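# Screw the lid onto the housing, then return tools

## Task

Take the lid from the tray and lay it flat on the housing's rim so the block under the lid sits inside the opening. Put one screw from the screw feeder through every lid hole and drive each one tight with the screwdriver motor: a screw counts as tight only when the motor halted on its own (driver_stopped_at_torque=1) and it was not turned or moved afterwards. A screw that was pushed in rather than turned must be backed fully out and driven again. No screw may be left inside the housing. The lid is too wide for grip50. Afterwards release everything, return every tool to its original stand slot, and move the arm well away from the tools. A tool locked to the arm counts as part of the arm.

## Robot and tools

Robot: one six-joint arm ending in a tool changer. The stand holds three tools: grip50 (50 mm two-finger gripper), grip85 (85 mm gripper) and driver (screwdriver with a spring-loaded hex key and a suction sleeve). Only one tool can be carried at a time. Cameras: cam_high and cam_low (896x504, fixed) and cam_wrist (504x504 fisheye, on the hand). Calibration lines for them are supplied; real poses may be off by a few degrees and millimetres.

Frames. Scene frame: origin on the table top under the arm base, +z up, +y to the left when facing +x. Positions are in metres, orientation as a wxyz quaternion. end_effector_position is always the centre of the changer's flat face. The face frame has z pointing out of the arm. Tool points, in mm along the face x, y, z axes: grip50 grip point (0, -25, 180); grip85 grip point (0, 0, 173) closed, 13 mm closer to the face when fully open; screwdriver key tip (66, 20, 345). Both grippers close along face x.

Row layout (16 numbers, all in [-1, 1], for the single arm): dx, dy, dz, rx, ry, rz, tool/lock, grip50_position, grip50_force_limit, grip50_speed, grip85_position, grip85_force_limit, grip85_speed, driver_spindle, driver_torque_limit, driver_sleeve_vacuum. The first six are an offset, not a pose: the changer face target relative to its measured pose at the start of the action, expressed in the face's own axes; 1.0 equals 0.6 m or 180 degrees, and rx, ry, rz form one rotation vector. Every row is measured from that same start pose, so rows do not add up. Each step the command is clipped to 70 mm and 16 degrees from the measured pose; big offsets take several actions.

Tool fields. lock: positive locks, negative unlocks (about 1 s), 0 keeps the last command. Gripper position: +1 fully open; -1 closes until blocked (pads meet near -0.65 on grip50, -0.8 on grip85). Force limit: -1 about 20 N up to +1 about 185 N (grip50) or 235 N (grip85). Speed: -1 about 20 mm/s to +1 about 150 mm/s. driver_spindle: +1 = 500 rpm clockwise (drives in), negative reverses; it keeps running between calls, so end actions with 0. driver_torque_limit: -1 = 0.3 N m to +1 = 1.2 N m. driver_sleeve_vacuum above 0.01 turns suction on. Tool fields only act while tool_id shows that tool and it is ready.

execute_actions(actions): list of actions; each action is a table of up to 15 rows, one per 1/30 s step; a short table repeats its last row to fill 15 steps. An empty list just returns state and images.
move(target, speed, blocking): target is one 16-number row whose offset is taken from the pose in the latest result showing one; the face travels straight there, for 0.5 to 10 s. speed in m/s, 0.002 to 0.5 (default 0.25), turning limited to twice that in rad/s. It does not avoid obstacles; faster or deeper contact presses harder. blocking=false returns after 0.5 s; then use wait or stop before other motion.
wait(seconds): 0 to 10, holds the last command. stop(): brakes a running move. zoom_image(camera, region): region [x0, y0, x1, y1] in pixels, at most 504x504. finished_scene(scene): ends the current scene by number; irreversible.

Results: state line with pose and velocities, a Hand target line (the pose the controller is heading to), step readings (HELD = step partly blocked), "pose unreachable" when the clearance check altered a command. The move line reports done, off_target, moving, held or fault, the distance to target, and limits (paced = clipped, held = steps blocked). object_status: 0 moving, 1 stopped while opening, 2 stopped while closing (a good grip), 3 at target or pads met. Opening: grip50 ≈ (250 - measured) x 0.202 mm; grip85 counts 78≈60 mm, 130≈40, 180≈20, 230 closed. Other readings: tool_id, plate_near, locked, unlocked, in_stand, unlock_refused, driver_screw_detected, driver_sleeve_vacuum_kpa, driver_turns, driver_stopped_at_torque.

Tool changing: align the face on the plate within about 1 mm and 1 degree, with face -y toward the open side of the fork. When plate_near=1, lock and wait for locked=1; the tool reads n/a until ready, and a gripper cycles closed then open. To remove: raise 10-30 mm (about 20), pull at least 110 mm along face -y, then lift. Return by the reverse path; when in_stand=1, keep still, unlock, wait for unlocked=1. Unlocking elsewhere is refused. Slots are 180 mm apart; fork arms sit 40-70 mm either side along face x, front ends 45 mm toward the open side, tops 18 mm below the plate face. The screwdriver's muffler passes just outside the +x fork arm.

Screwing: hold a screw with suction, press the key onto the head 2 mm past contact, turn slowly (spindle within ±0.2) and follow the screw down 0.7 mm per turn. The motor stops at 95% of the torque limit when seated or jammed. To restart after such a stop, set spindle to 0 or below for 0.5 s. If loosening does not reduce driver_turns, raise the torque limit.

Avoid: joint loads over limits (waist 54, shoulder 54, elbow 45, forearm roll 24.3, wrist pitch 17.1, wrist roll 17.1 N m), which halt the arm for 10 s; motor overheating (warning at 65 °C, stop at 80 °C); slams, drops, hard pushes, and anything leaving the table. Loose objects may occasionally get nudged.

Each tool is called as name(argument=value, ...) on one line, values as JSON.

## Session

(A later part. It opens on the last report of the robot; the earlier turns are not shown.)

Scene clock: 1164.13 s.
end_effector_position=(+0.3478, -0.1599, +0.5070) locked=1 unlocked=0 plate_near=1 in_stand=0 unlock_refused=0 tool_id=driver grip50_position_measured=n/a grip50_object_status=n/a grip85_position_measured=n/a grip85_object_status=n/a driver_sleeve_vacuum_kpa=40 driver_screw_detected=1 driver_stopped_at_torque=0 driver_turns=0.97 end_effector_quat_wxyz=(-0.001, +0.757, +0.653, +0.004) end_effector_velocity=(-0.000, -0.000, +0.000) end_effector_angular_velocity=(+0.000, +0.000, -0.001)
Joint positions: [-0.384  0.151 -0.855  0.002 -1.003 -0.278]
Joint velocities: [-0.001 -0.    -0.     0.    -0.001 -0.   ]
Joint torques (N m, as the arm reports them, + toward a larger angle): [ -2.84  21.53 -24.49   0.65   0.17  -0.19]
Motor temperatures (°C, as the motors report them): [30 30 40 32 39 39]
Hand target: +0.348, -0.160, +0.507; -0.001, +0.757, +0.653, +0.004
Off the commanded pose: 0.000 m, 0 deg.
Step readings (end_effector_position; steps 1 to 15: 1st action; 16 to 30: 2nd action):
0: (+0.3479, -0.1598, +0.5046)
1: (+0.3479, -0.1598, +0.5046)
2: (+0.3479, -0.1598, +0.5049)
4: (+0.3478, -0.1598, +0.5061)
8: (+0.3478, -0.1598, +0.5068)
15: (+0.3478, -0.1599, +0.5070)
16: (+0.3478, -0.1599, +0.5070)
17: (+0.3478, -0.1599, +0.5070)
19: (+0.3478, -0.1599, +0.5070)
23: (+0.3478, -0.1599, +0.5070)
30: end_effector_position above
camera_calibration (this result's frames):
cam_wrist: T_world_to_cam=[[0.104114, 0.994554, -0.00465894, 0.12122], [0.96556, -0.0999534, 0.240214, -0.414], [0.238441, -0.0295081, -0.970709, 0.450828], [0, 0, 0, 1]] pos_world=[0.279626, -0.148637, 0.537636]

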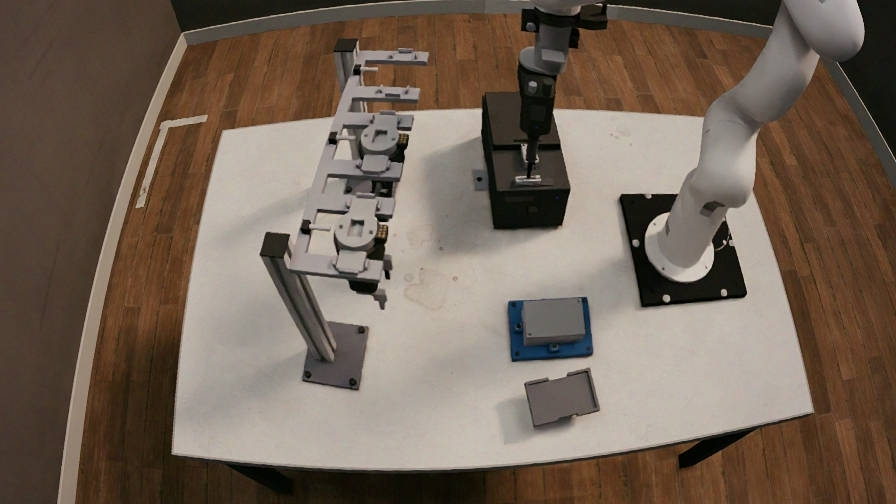

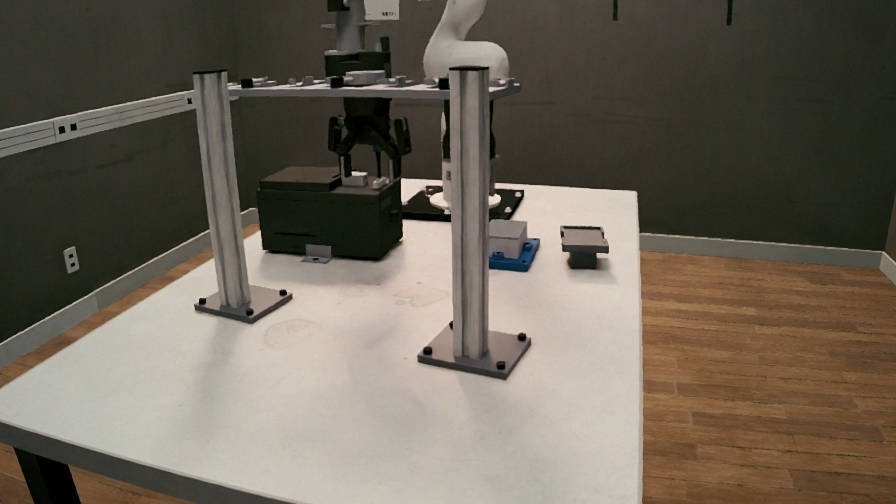

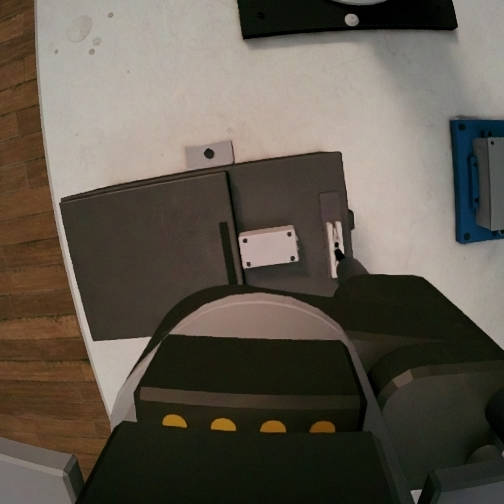

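move(target=[0,0,-0.075,0,0,0,0,0,0,0,0,0,0,0,0,1], speed=0.05)

zoom_image(camera="cam_low", region=[340,120,420,200])

zoom_image(camera="cam_wrist", region=[290,190,390,290])

Scene clock: 1183.10 s.
end_effector_position=(+0.3477, -0.1601, +0.5518) locked=1 unlocked=0 plate_near=1 in_stand=0 unlock_refused=0 tool_id=driver grip50_position_measured=n/a grip50_object_status=n/a grip85_position_measured=n/a grip85_object_status=n/a driver_sleeve_vacuum_kpa=40 driver_screw_detected=1 driver_stopped_at_torque=0 driver_turns=0.97 end_effector_quat_wxyz=(-0.002, +0.757, +0.653, +0.004) end_effector_velocity=(+0.000, -0.000, +0.000) end_effector_angular_velocity=(+0.000, +0.001, -0.000)
Joint positions: [-0.385  0.172 -0.937  0.002 -1.107 -0.278]
Joint velocities: [-0.    -0.001 -0.001 -0.    -0.002  0.   ]
Joint torques (N m, as the arm reports them, + toward a larger angle): [ -0.85  23.34 -26.06   0.91   0.11  -0.28]
Motor temperatures (°C, as the motors report them): [30 30 40 32 39 39]
Hand target: +0.348, -0.160, +0.552; -0.001, +0.757, +0.653, +0.004
Off the commanded pose: 0.000 m, 0 deg.
move: done
camera_calibration (this result's frames):
cam_wrist: T_world_to_cam=[[0.103952, 0.994572, -0.00449911, 0.121657], [0.965628, -0.099841, 0.23999, -0.424555], [0.238238, -0.0292919, -0.970765, 0.494504], [0, 0, 0, 1]] pos_world=[0.279506, -0.1489, 0.582483]

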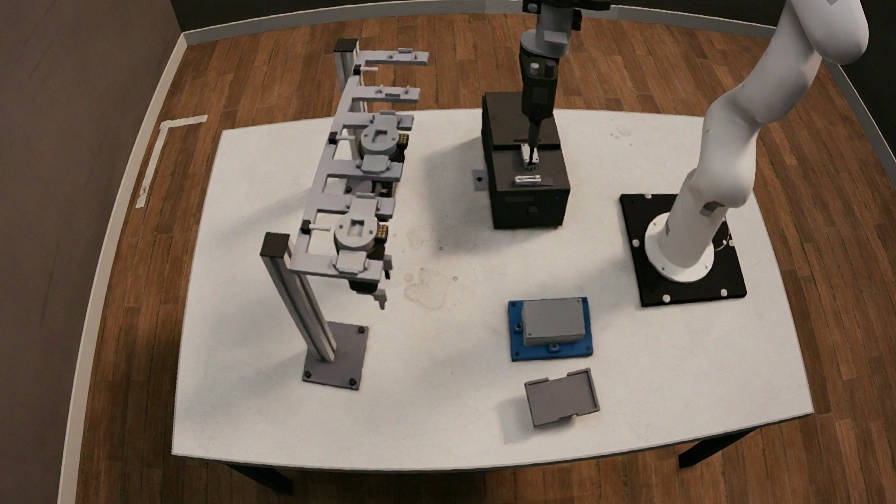

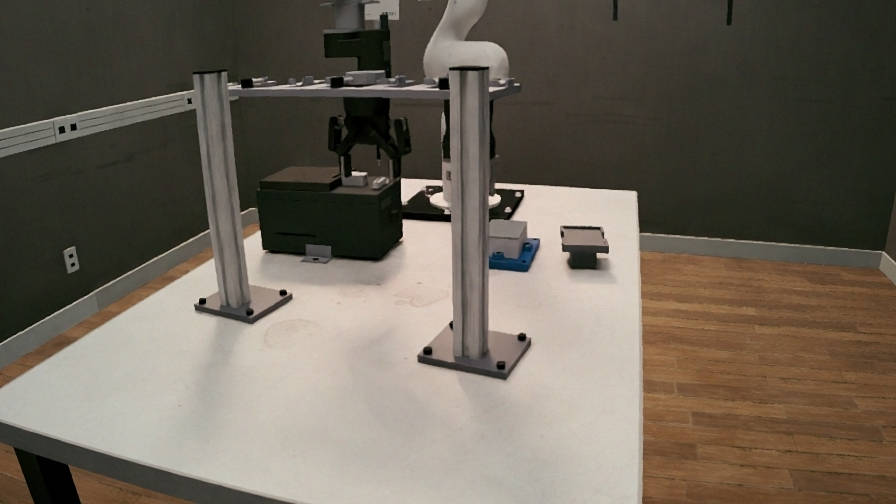

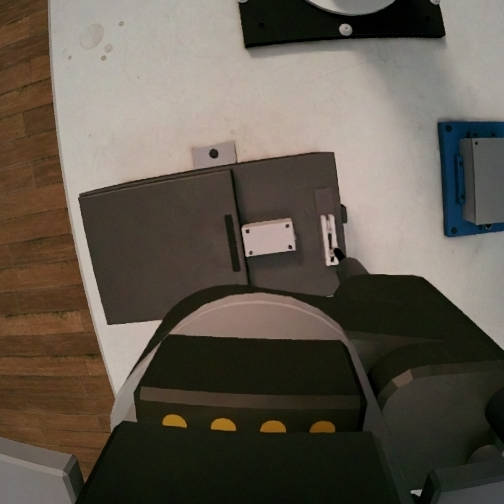

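Region (340, 120, 420, 200) of cam_low's 896x504 image, scaled by 6.300, with more detail than that image has.

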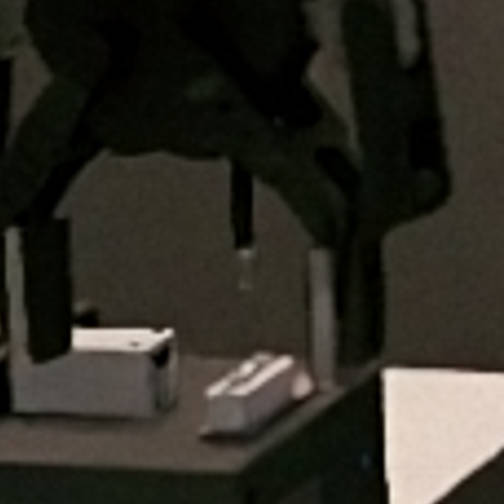

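Region (290, 190, 390, 290) of cam_wrist's 504x504 image, scaled by 5.040, with more detail than that image has.

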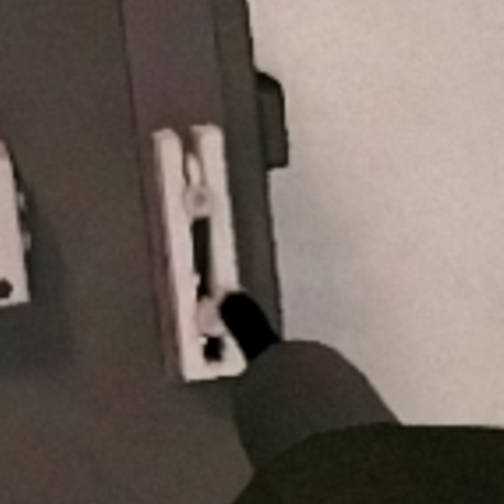

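move(target=[0.5,-0.037,0.137,0,0,0,0,0,0,0,0,0,0,0,0,1], speed=0.15)

zoom_image(camera="cam_wrist", region=[280,170,400,290])

Scene clock: 1199.37 s.
end_effector_position=(+0.3702, +0.1403, +0.4716) locked=1 unlocked=0 plate_near=1 in_stand=0 unlock_refused=0 tool_id=driver grip50_position_measured=n/a grip50_object_status=n/a grip85_position_measured=n/a grip85_object_status=n/a driver_sleeve_vacuum_kpa=40 driver_screw_detected=1 driver_stopped_at_torque=0 driver_turns=0.97 end_effector_quat_wxyz=(-0.002, +0.757, +0.653, +0.004) end_effector_velocity=(+0.000, +0.001, -0.000) end_effector_angular_velocity=(-0.001, +0.001, -0.000)
Joint positions: [ 0.408  0.082 -0.831  0.002 -0.911  0.514]
Joint velocities: [ 0.001 -0.002 -0.001 -0.     0.     0.002]
Joint torques (N m, as the arm reports them, + toward a larger angle): [ -0.78  28.11 -25.76   0.86   0.81  -0.18]
Motor temperatures (°C, as the motors report them): [30 30 40 32 39 39]
Hand target: +0.370, +0.140, +0.472; -0.002, +0.757, +0.653, +0.004
Off the commanded pose: 0.000 m, 0 deg.
move: done
camera_calibration (this result's frames):
cam_wrist: T_world_to_cam=[[0.104401, 0.994528, -0.00371796, -0.180309], [0.965844, -0.100497, 0.238841, -0.396505], [0.237161, -0.0285262, -0.971051, 0.420543], [0, 0, 0, 1]] pos_world=[0.30205, 0.151472, 0.5024]

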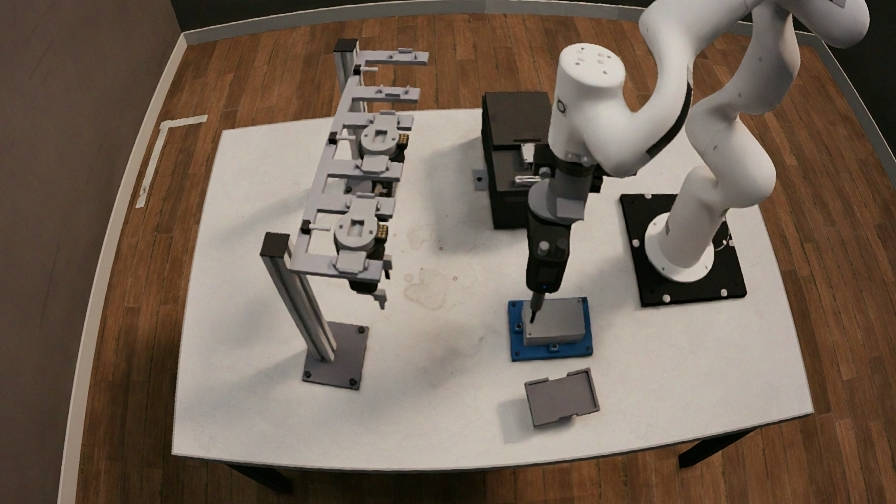

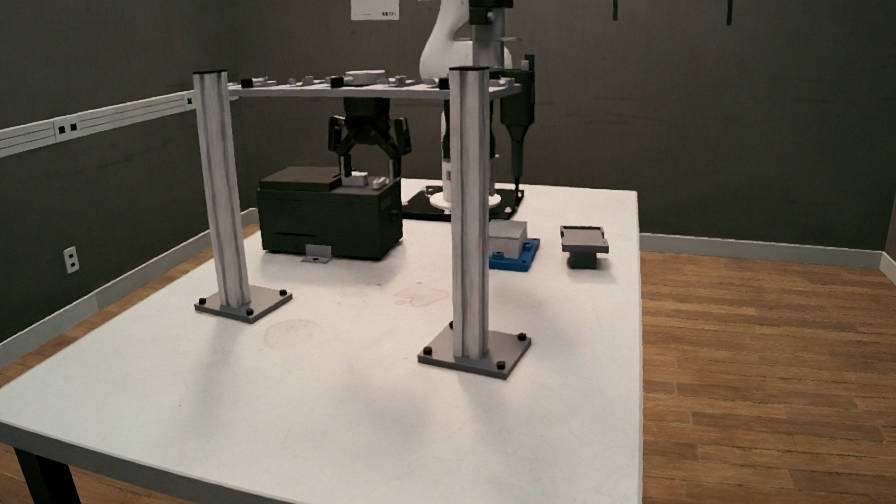

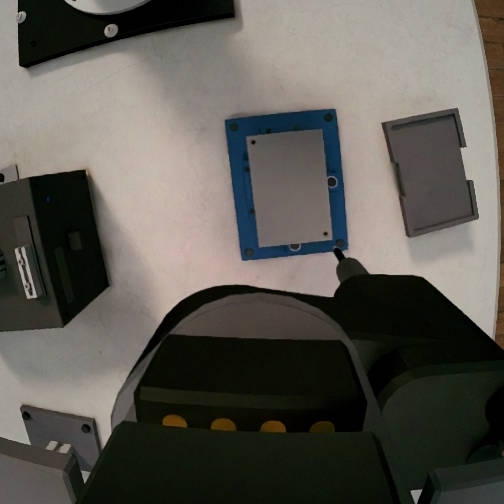

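Region (280, 170, 400, 290) of cam_wrist's 504x504 image, scaled by 4.200, with more detail than that image has.

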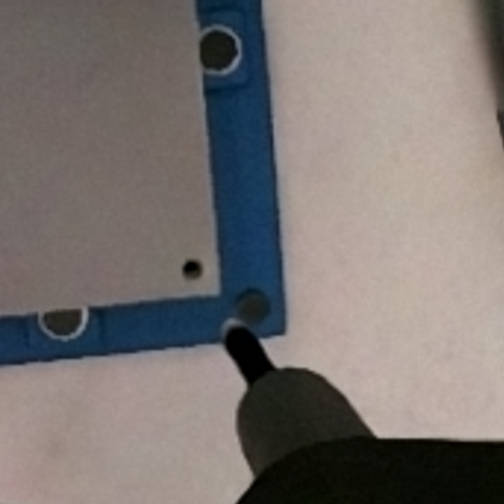

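move(target=[-0.0028,-0.005,0.055,0,0,0,0,0,0,0,0,0,0,0,0,1], speed=0.04)

zoom_image(camera="cam_wrist", region=[300,210,370,280])

zoom_image(camera="cam_low", region=[485,190,555,250])

zoom_image(camera="cam_high", region=[500,280,600,370])

Scene clock: 1235.57 s.
end_effector_position=(+0.3671, +0.1393, +0.4388) locked=1 unlocked=0 plate_near=1 in_stand=0 unlock_refused=0 tool_id=driver grip50_position_measured=n/a grip50_object_status=n/a grip85_position_measured=n/a grip85_object_status=n/a driver_sleeve_vacuum_kpa=40 driver_screw_detected=1 driver_stopped_at_torque=0 driver_turns=0.97 end_effector_quat_wxyz=(-0.002, +0.757, +0.653, +0.004) end_effector_velocity=(+0.001, +0.000, +0.001) end_effector_angular_velocity=(+0.002, -0.005, +0.001)
Joint positions: [ 0.408  0.058 -0.775  0.002 -0.831  0.514]
Joint velocities: [-0.     0.001 -0.001 -0.001  0.004 -0.   ]
Joint torques (N m, as the arm reports them, + toward a larger angle): [ -1.13  28.59 -25.67   0.33   0.88  -0.31]
Motor temperatures (°C, as the motors report them): [30 31 40 32 39 39]
Hand target: +0.367, +0.139, +0.439; -0.002, +0.757, +0.653, +0.004
Off the commanded pose: 0.000 m, 0 deg.
move: done
camera_calibration (this result's frames):
cam_wrist: T_world_to_cam=[[0.104511, 0.994517, -0.00369437, -0.179167], [0.965778, -0.100603, 0.239063, -0.385822], [0.23738, -0.0285528, -0.970997, 0.38923], [0, 0, 0, 1]] pos_world=[0.298948, 0.150483, 0.469515]

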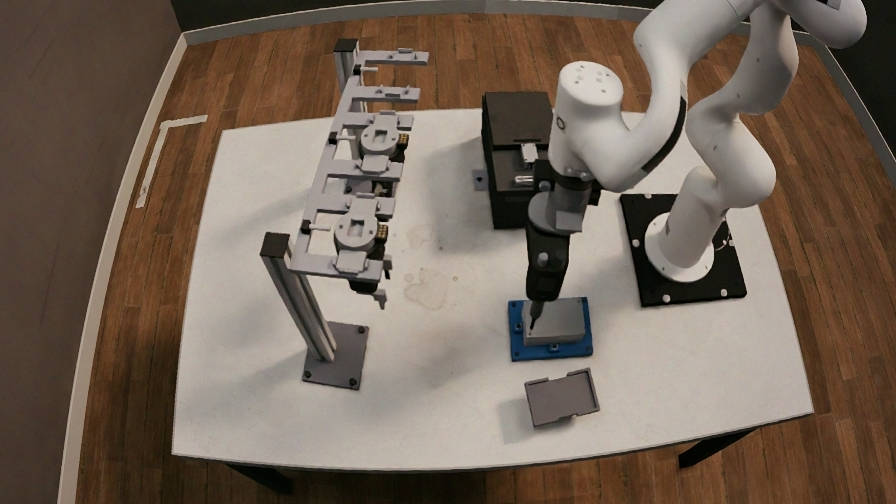

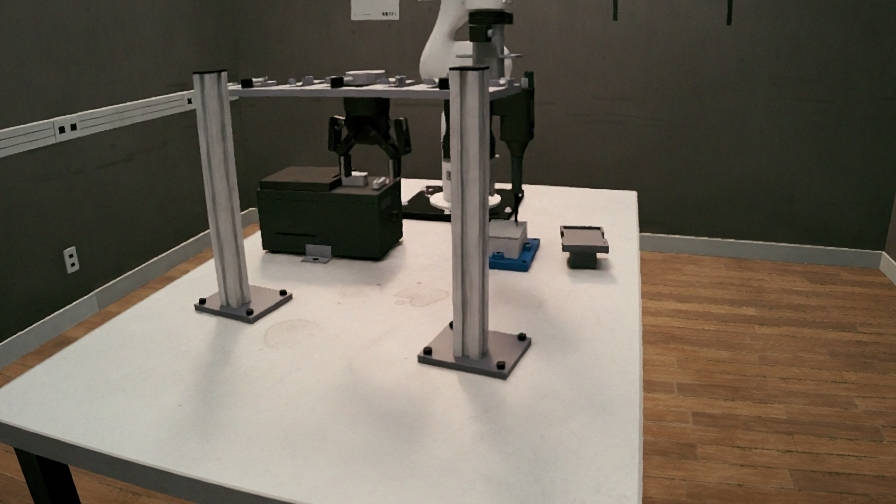

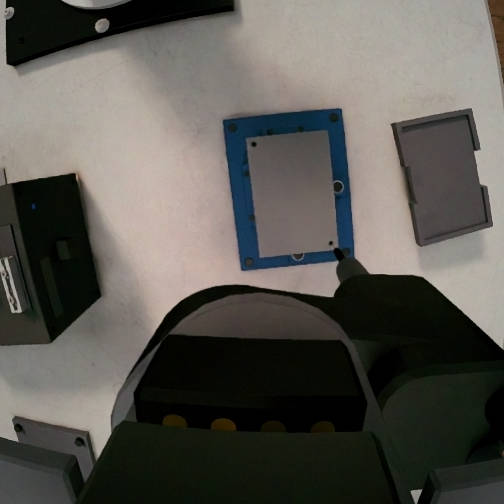

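Region (300, 210, 370, 280) of cam_wrist's 504x504 image, scaled by 7.200, with more detail than that image has.

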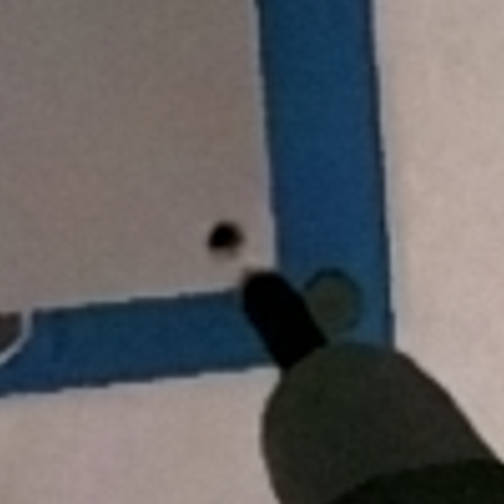

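Region (485, 190, 555, 250) of cam_low's 896x504 image, scaled by 7.200, with more detail than that image has; it fills the top 432 rows of this view, and the rest is white.

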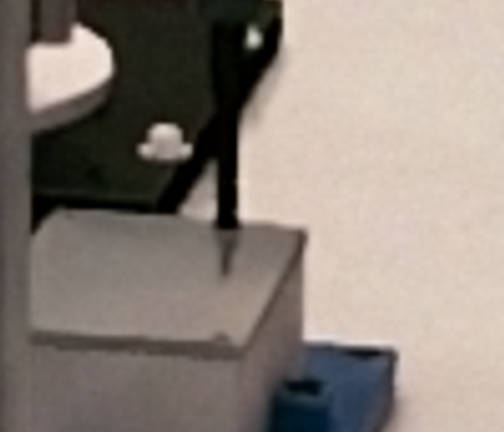

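Region (500, 280, 600, 370) of cam_high's 896x504 image, scaled by 5.040, with more detail than that image has; it fills the top 454 rows of this view, and the rest is white.

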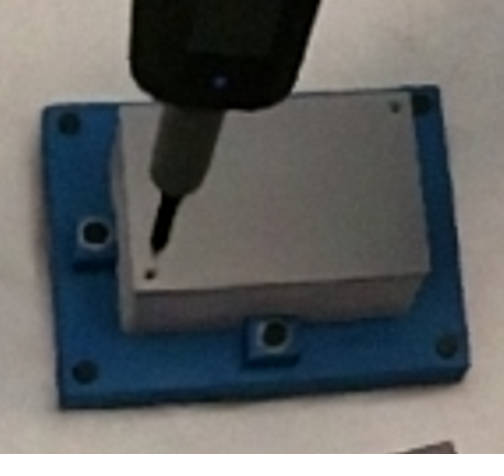

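move(target=[-0.0015,0,0.018,0,0,0,0,0,0,0,0,0,0,0,0,1], speed=0.02)

zoom_image(camera="cam_wrist", region=[310,220,370,280])

zoom_image(camera="cam_low", region=[495,205,545,250])

zoom_image(camera="cam_high", region=[510,300,560,350])

Scene clock: 1256.27 s.
end_effector_position=(+0.3670, +0.1385, +0.4280) locked=1 unlocked=0 plate_near=1 in_stand=0 unlock_refused=0 tool_id=driver grip50_position_measured=n/a grip50_object_status=n/a grip85_position_measured=n/a grip85_object_status=n/a driver_sleeve_vacuum_kpa=40 driver_screw_detected=1 driver_stopped_at_torque=0 driver_turns=0.97 end_effector_quat_wxyz=(-0.002, +0.757, +0.653, +0.004) end_effector_velocity=(+0.000, +0.000, +0.000) end_effector_angular_velocity=(+0.000, -0.000, -0.000)
Joint positions: [ 0.406  0.047 -0.76   0.002 -0.805  0.512]
Joint velocities: [ 0.  0. -0.  0.  0.  0.]
Joint torques (N m, as the arm reports them, + toward a larger angle): [ -0.82  27.99 -25.04   0.63   0.74  -0.32]
Motor temperatures (°C, as the motors report them): [30 31 41 32 39 39]
Hand target: +0.367, +0.138, +0.428; -0.002, +0.757, +0.653, +0.004
Off the commanded pose: 0.000 m, 0 deg.
move: done
camera_calibration (this result's frames):
cam_wrist: T_world_to_cam=[[0.104546, 0.994513, -0.00371927, -0.178384], [0.965769, -0.10063, 0.239087, -0.383242], [0.237401, -0.0285877, -0.970991, 0.378799], [0, 0, 0, 1]] pos_world=[0.298845, 0.149669, 0.458775]

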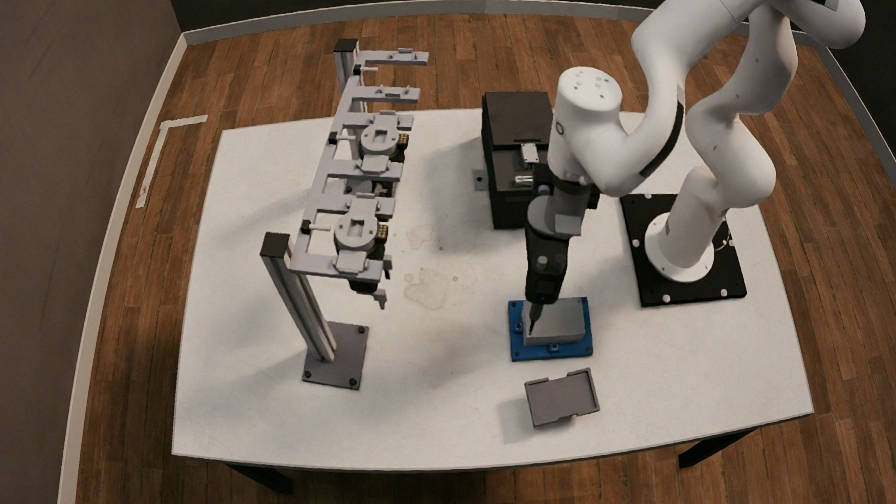

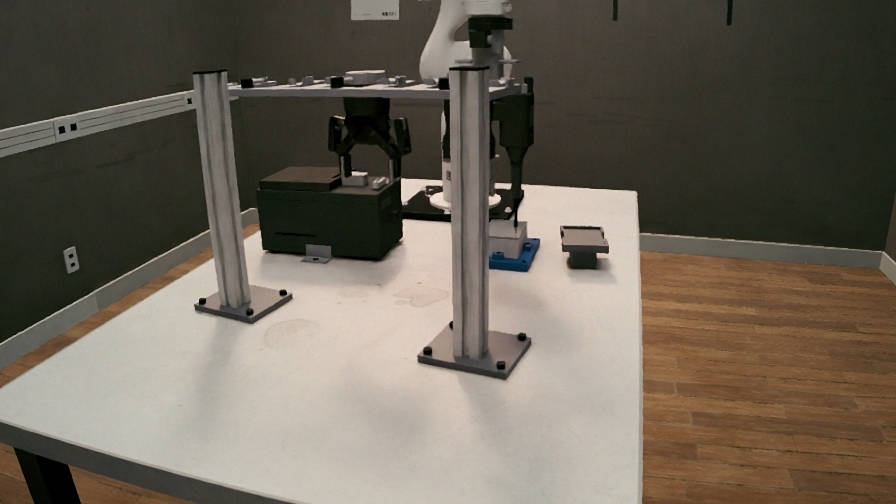

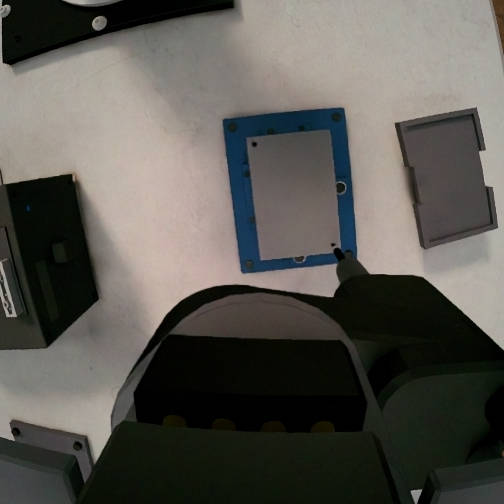

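Region (310, 220, 370, 280) of cam_wrist's 504x504 image, scaled by 8.400, with more detail than that image has.

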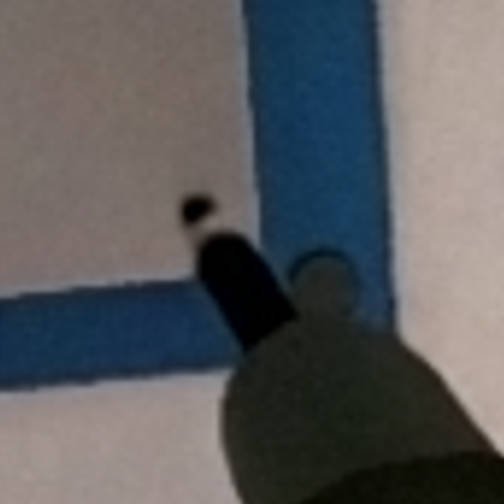

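Region (495, 205, 545, 250) of cam_low's 896x504 image, scaled by 10.080, with more detail than that image has; it fills the top 454 rows of this view, and the rest is white.

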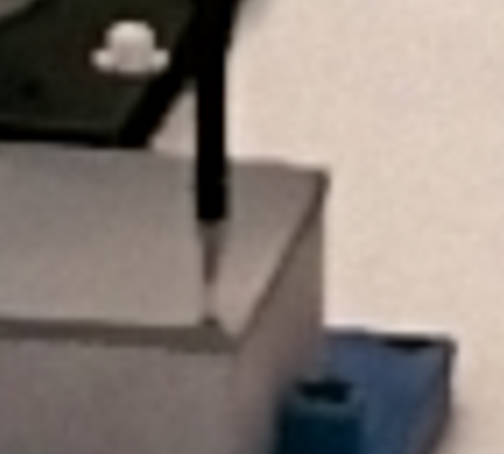

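Region (510, 300, 560, 350) of cam_high's 896x504 image, scaled by 10.080, with more detail than that image has.

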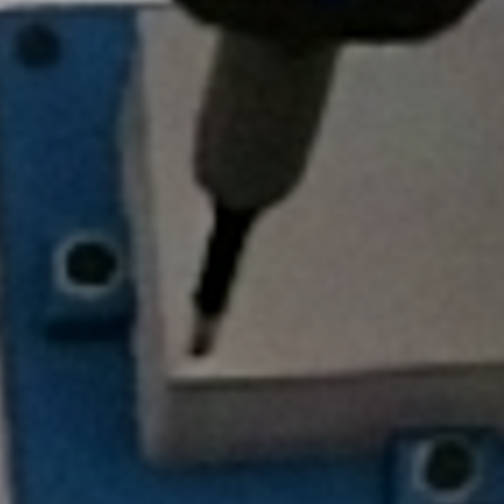

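execute_actions(actions=[[[0,0,0.005,0,0,0,0,0,0,0,0,0,0,0,0,1]],[[0,0,0.005,0,0,0,0,0,0,0,0,0,0,0,0,1]]])

zoom_image(camera="cam_wrist", region=[310,220,370,280])

zoom_image(camera="cam_low", region=[495,205,545,250])

Scene clock: 1274.17 s.
end_effector_position=(+0.3671, +0.1385, +0.4221) locked=1 unlocked=0 plate_near=1 in_stand=0 unlock_refused=0 tool_id=driver grip50_position_measured=n/a grip50_object_status=n/a grip85_position_measured=n/a grip85_object_status=n/a driver_sleeve_vacuum_kpa=40 driver_screw_detected=1 driver_stopped_at_torque=0 driver_turns=0.97 end_effector_quat_wxyz=(-0.002, +0.757, +0.653, +0.004) end_effector_velocity=(-0.000, -0.000, -0.000) end_effector_angular_velocity=(-0.000, +0.001, -0.000)
Joint positions: [ 0.406  0.04  -0.752  0.002 -0.79   0.512]
Joint velocities: [-0.001  0.001  0.001  0.    -0.001 -0.   ]
Joint torques (N m, as the arm reports them, + toward a larger angle): [ -1.09  31.15 -25.21   0.48   0.7   -0.25]
Motor temperatures (°C, as the motors report them): [30 31 41 32 39 39]
Hand target: +0.367, +0.138, +0.422; -0.002, +0.757, +0.653, +0.004
Off the commanded pose: 0.000 m, 0 deg.
Step readings (end_effector_position; steps 1 to 15: 1st action; 16 to 30: 2nd action):
0: (+0.3670, +0.1385, +0.4279)
1: (+0.3670, +0.1385, +0.4279)
2: (+0.3671, +0.1385, +0.4276)
4: (+0.3671, +0.1385, +0.4261)
8: (+0.3670, +0.1384, +0.4250)
15: (+0.3670, +0.1385, +0.4250)
16: (+0.3670, +0.1385, +0.4250)
17: (+0.3671, +0.1385, +0.4247)
19: (+0.3671, +0.1385, +0.4232)
23: (+0.3670, +0.1385, +0.4221)
30: end_effector_position above
camera_calibration (this result's frames):
cam_wrist: T_world_to_cam=[[0.104567, 0.994511, -0.00368321, -0.178477], [0.965741, -0.100656, 0.239191, -0.381878], [0.237507, -0.0285686, -0.970966, 0.372963], [0, 0, 0, 1]] pos_world=[0.298877, 0.149714, 0.452819]

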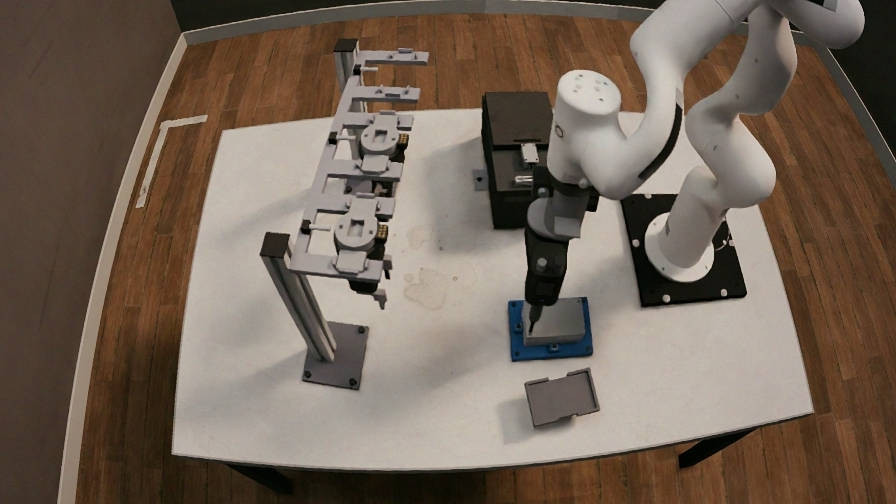

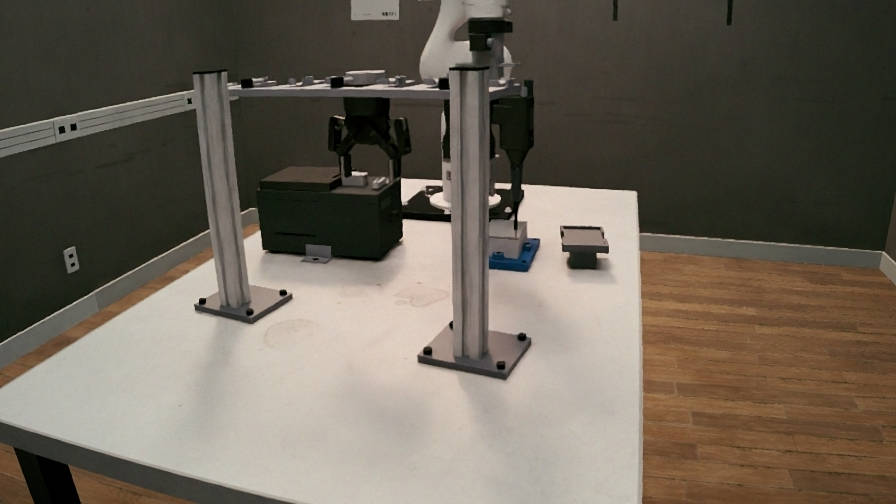

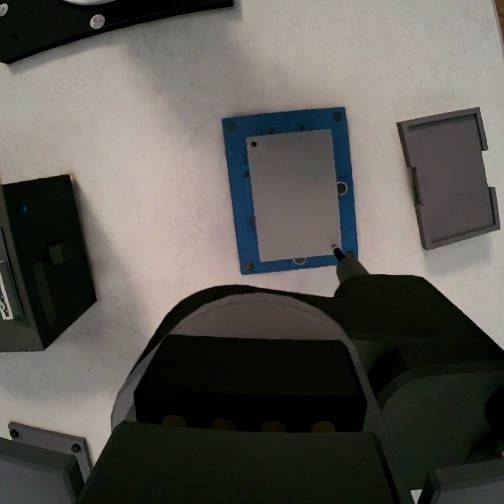

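Region (310, 220, 370, 280) of cam_wrist's 504x504 image, scaled by 8.400, with more detail than that image has.

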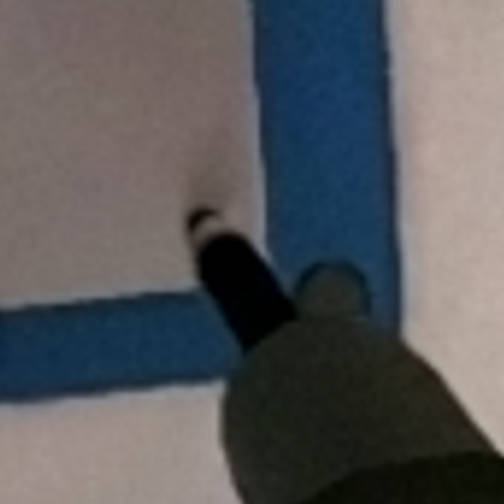

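Region (495, 205, 545, 250) of cam_low's 896x504 image, scaled by 10.080, with more detail than that image has; it fills the top 454 rows of this view, and the rest is white.

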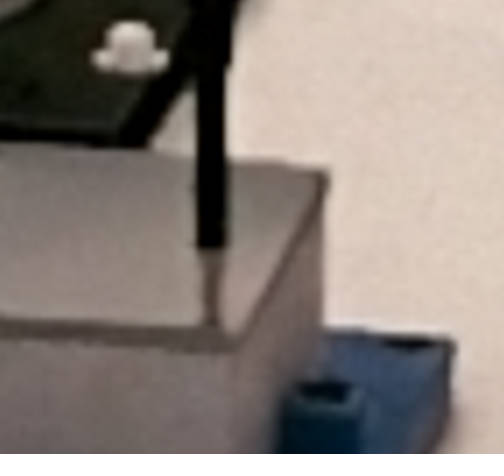

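execute_actions(actions=[[[0,0,0.0033,0,0,0,0,0,0,0,0,0,0,0,0,1]],[[0,0,0.0033,0,0,0,0,0,0,0,0,0,0,0,0,1]]])

zoom_image(camera="cam_low", region=[495,205,545,250])

zoom_image(camera="cam_wrist", region=[310,220,370,280])

Scene clock: 1288.23 s.
end_effector_position=(+0.3671, +0.1385, +0.4181) locked=1 unlocked=0 plate_near=1 in_stand=0 unlock_refused=0 tool_id=driver grip50_position_measured=n/a grip50_object_status=n/a grip85_position_measured=n/a grip85_object_status=n/a driver_sleeve_vacuum_kpa=39 driver_screw_detected=1 driver_stopped_at_torque=0 driver_turns=0.97 end_effector_quat_wxyz=(-0.002, +0.757, +0.653, +0.004) end_effector_velocity=(-0.000, +0.000, +0.000) end_effector_angular_velocity=(+0.000, -0.000, +0.000)
Joint positions: [ 0.406  0.035 -0.747  0.002 -0.78   0.512]
Joint velocities: [ 0.001  0.    -0.     0.     0.     0.   ]
Joint torques (N m, as the arm reports them, + toward a larger angle): [ -1.63  30.29 -25.51   0.23   1.02  -0.32]
Motor temperatures (°C, as the motors report them): [30 31 41 32 39 39]
Hand target: +0.367, +0.139, +0.418; -0.002, +0.757, +0.653, +0.004
Off the commanded pose: 0.000 m, 0 deg.
Step readings (end_effector_position; steps 1 to 15: 1st action; 16 to 30: 2nd action):
0: (+0.3670, +0.1385, +0.4220)
1: (+0.3670, +0.1385, +0.4220)
2: (+0.3671, +0.1385, +0.4218)
4: (+0.3671, +0.1385, +0.4208)
8: (+0.3670, +0.1385, +0.4201)
15: (+0.3671, +0.1385, +0.4201)
16: (+0.3671, +0.1385, +0.4201)
17: (+0.3671, +0.1385, +0.4199)
19: (+0.3671, +0.1385, +0.4189)
23: (+0.3670, +0.1385, +0.4181)
30: end_effector_position above
camera_calibration (this result's frames):
cam_wrist: T_world_to_cam=[[0.104572, 0.99451, -0.0036984, -0.178512], [0.965743, -0.100658, 0.239183, -0.38094], [0.237498, -0.0285836, -0.970967, 0.369149], [0, 0, 0, 1]] pos_world=[0.298886, 0.149739, 0.448886]

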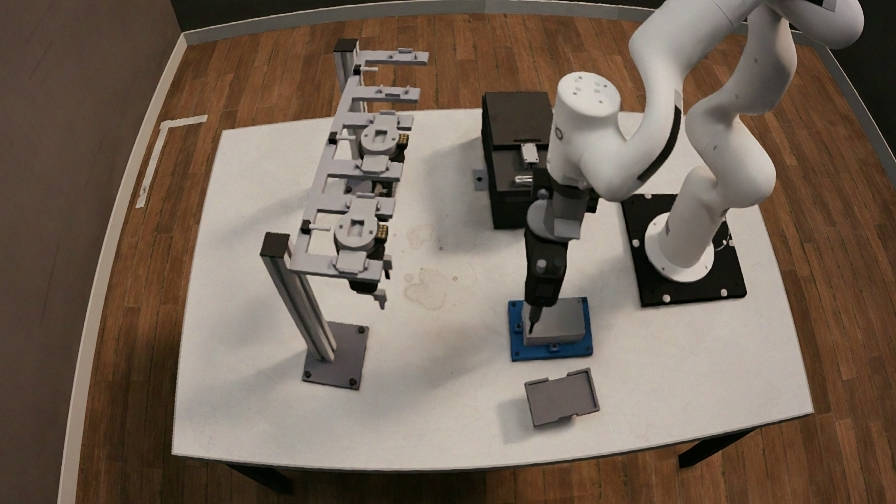

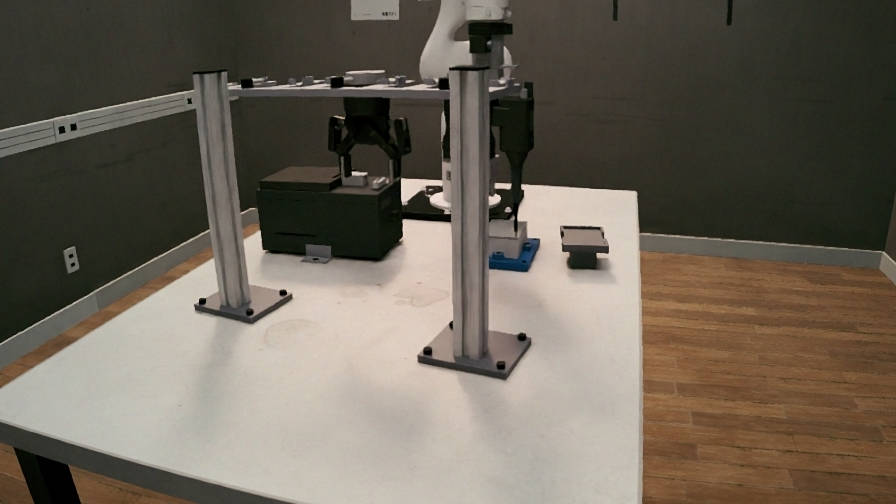

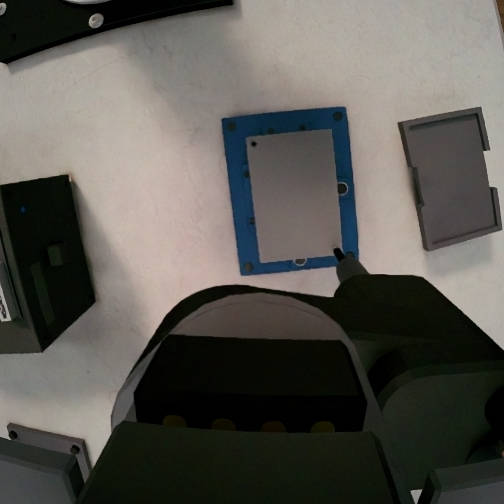

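Region (495, 205, 545, 250) of cam_low's 896x504 image, scaled by 10.080, with more detail than that image has; it fills the top 454 rows of this view, and the rest is white.

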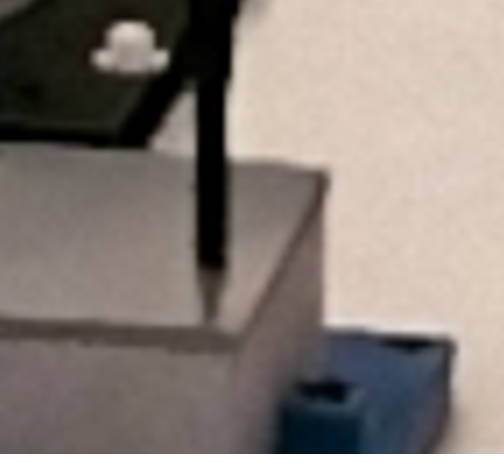

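Region (310, 220, 370, 280) of cam_wrist's 504x504 image, scaled by 8.400, with more detail than that image has.

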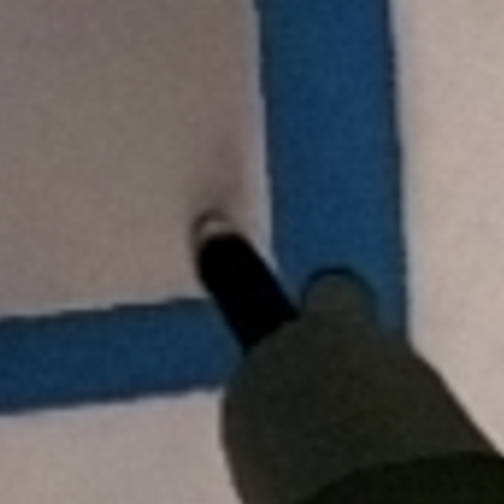

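execute_actions(actions=[[[0,0,0.0033,0,0,0,0,0,0,0,0,0,0,0,0,1]],[[0,0,0.0033,0,0,0,0,0,0,0,0,0,0,0,0,1]]])

zoom_image(camera="cam_low", region=[495,205,545,250])

zoom_image(camera="cam_wrist", region=[310,220,370,280])

Scene clock: 1298.17 s.
end_effector_position=(+0.3670, +0.1386, +0.4142) locked=1 unlocked=0 plate_near=1 in_stand=0 unlock_refused=0 tool_id=driver grip50_position_measured=n/a grip50_object_status=n/a grip85_position_measured=n/a grip85_object_status=n/a driver_sleeve_vacuum_kpa=39 driver_screw_detected=1 driver_stopped_at_torque=0 driver_turns=0.97 end_effector_quat_wxyz=(-0.002, +0.757, +0.653, +0.004) end_effector_velocity=(-0.000, -0.000, -0.000) end_effector_angular_velocity=(+0.000, -0.000, +0.000)
Joint positions: [ 0.406  0.03  -0.743  0.002 -0.77   0.512]
Joint velocities: [-0.    -0.     0.001  0.     0.001 -0.   ]
Joint torques (N m, as the arm reports them, + toward a larger angle): [ -1.13  27.3  -24.34   0.19   1.5   -0.1 ]
Motor temperatures (°C, as the motors report them): [30 31 41 32 39 39]
Hand target: +0.367, +0.139, +0.414; -0.002, +0.757, +0.653, +0.004
Off the commanded pose: 0.000 m, 0 deg.
Step readings (end_effector_position; steps 1 to 15: 1st action; 16 to 30: 2nd action):
0: (+0.3671, +0.1385, +0.4181)
1: (+0.3671, +0.1385, +0.4181)
2: (+0.3671, +0.1385, +0.4179)
4: (+0.3671, +0.1386, +0.4169)
8: (+0.3670, +0.1385, +0.4162)
15: (+0.3671, +0.1385, +0.4162)
16: (+0.3671, +0.1385, +0.4162)
17: (+0.3671, +0.1386, +0.4159)
19: (+0.3671, +0.1386, +0.4149)
23: (+0.3670, +0.1386, +0.4144)
30: end_effector_position above
camera_calibration (this result's frames):
cam_wrist: T_world_to_cam=[[0.104542, 0.994513, -0.00375013, -0.17852], [0.965779, -0.10062, 0.239052, -0.379953], [0.237363, -0.0286128, -0.971, 0.365436], [0, 0, 0, 1]] pos_world=[0.298872, 0.149766, 0.444997]

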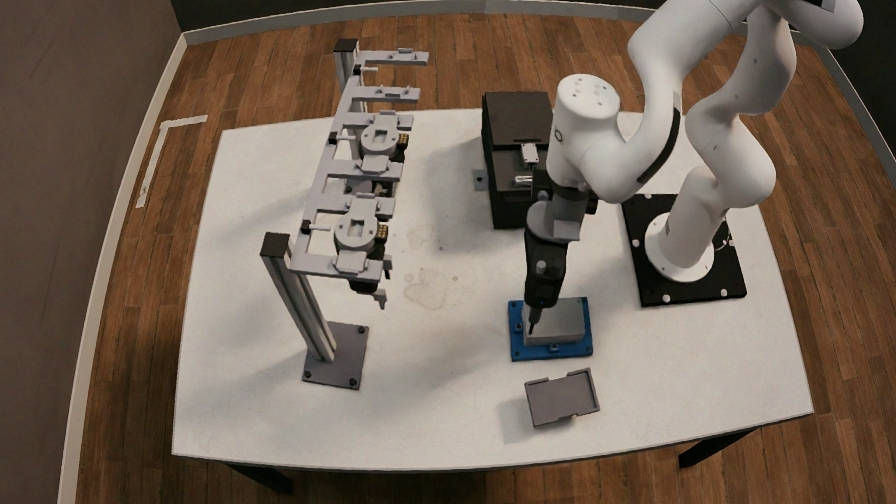

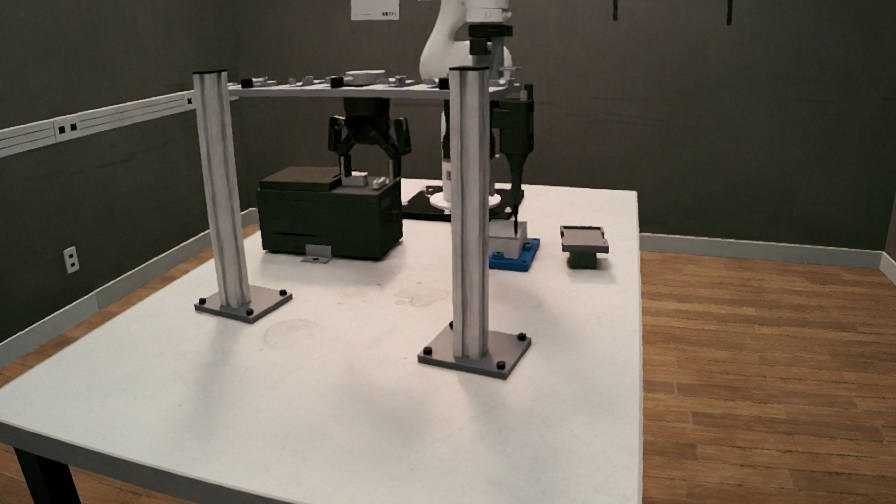

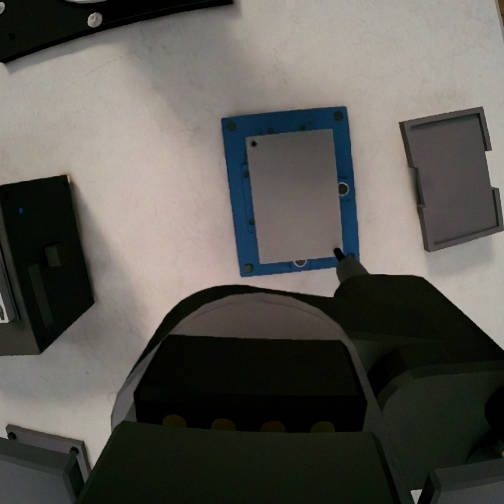

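Region (495, 205, 545, 250) of cam_low's 896x504 image, scaled by 10.080, with more detail than that image has; it fills the top 454 rows of this view, and the rest is white.

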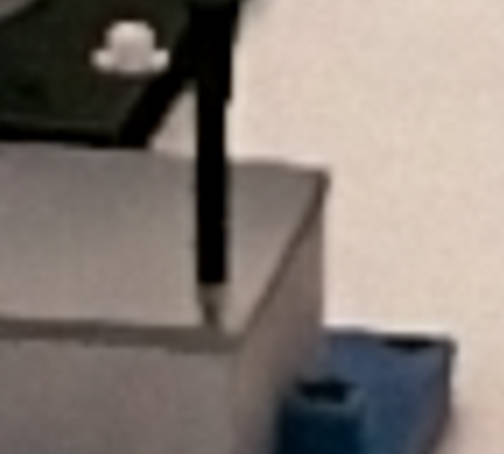

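Region (310, 220, 370, 280) of cam_wrist's 504x504 image, scaled by 8.400, with more detail than that image has.

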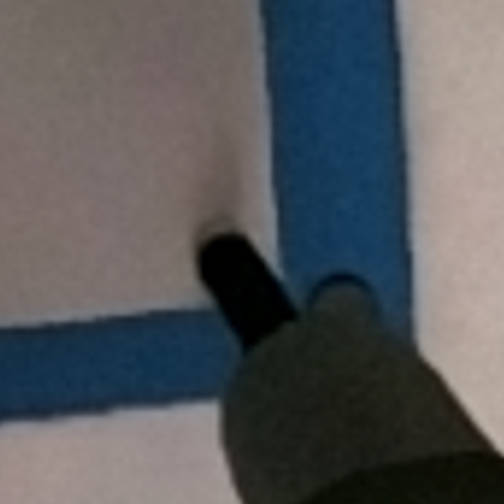

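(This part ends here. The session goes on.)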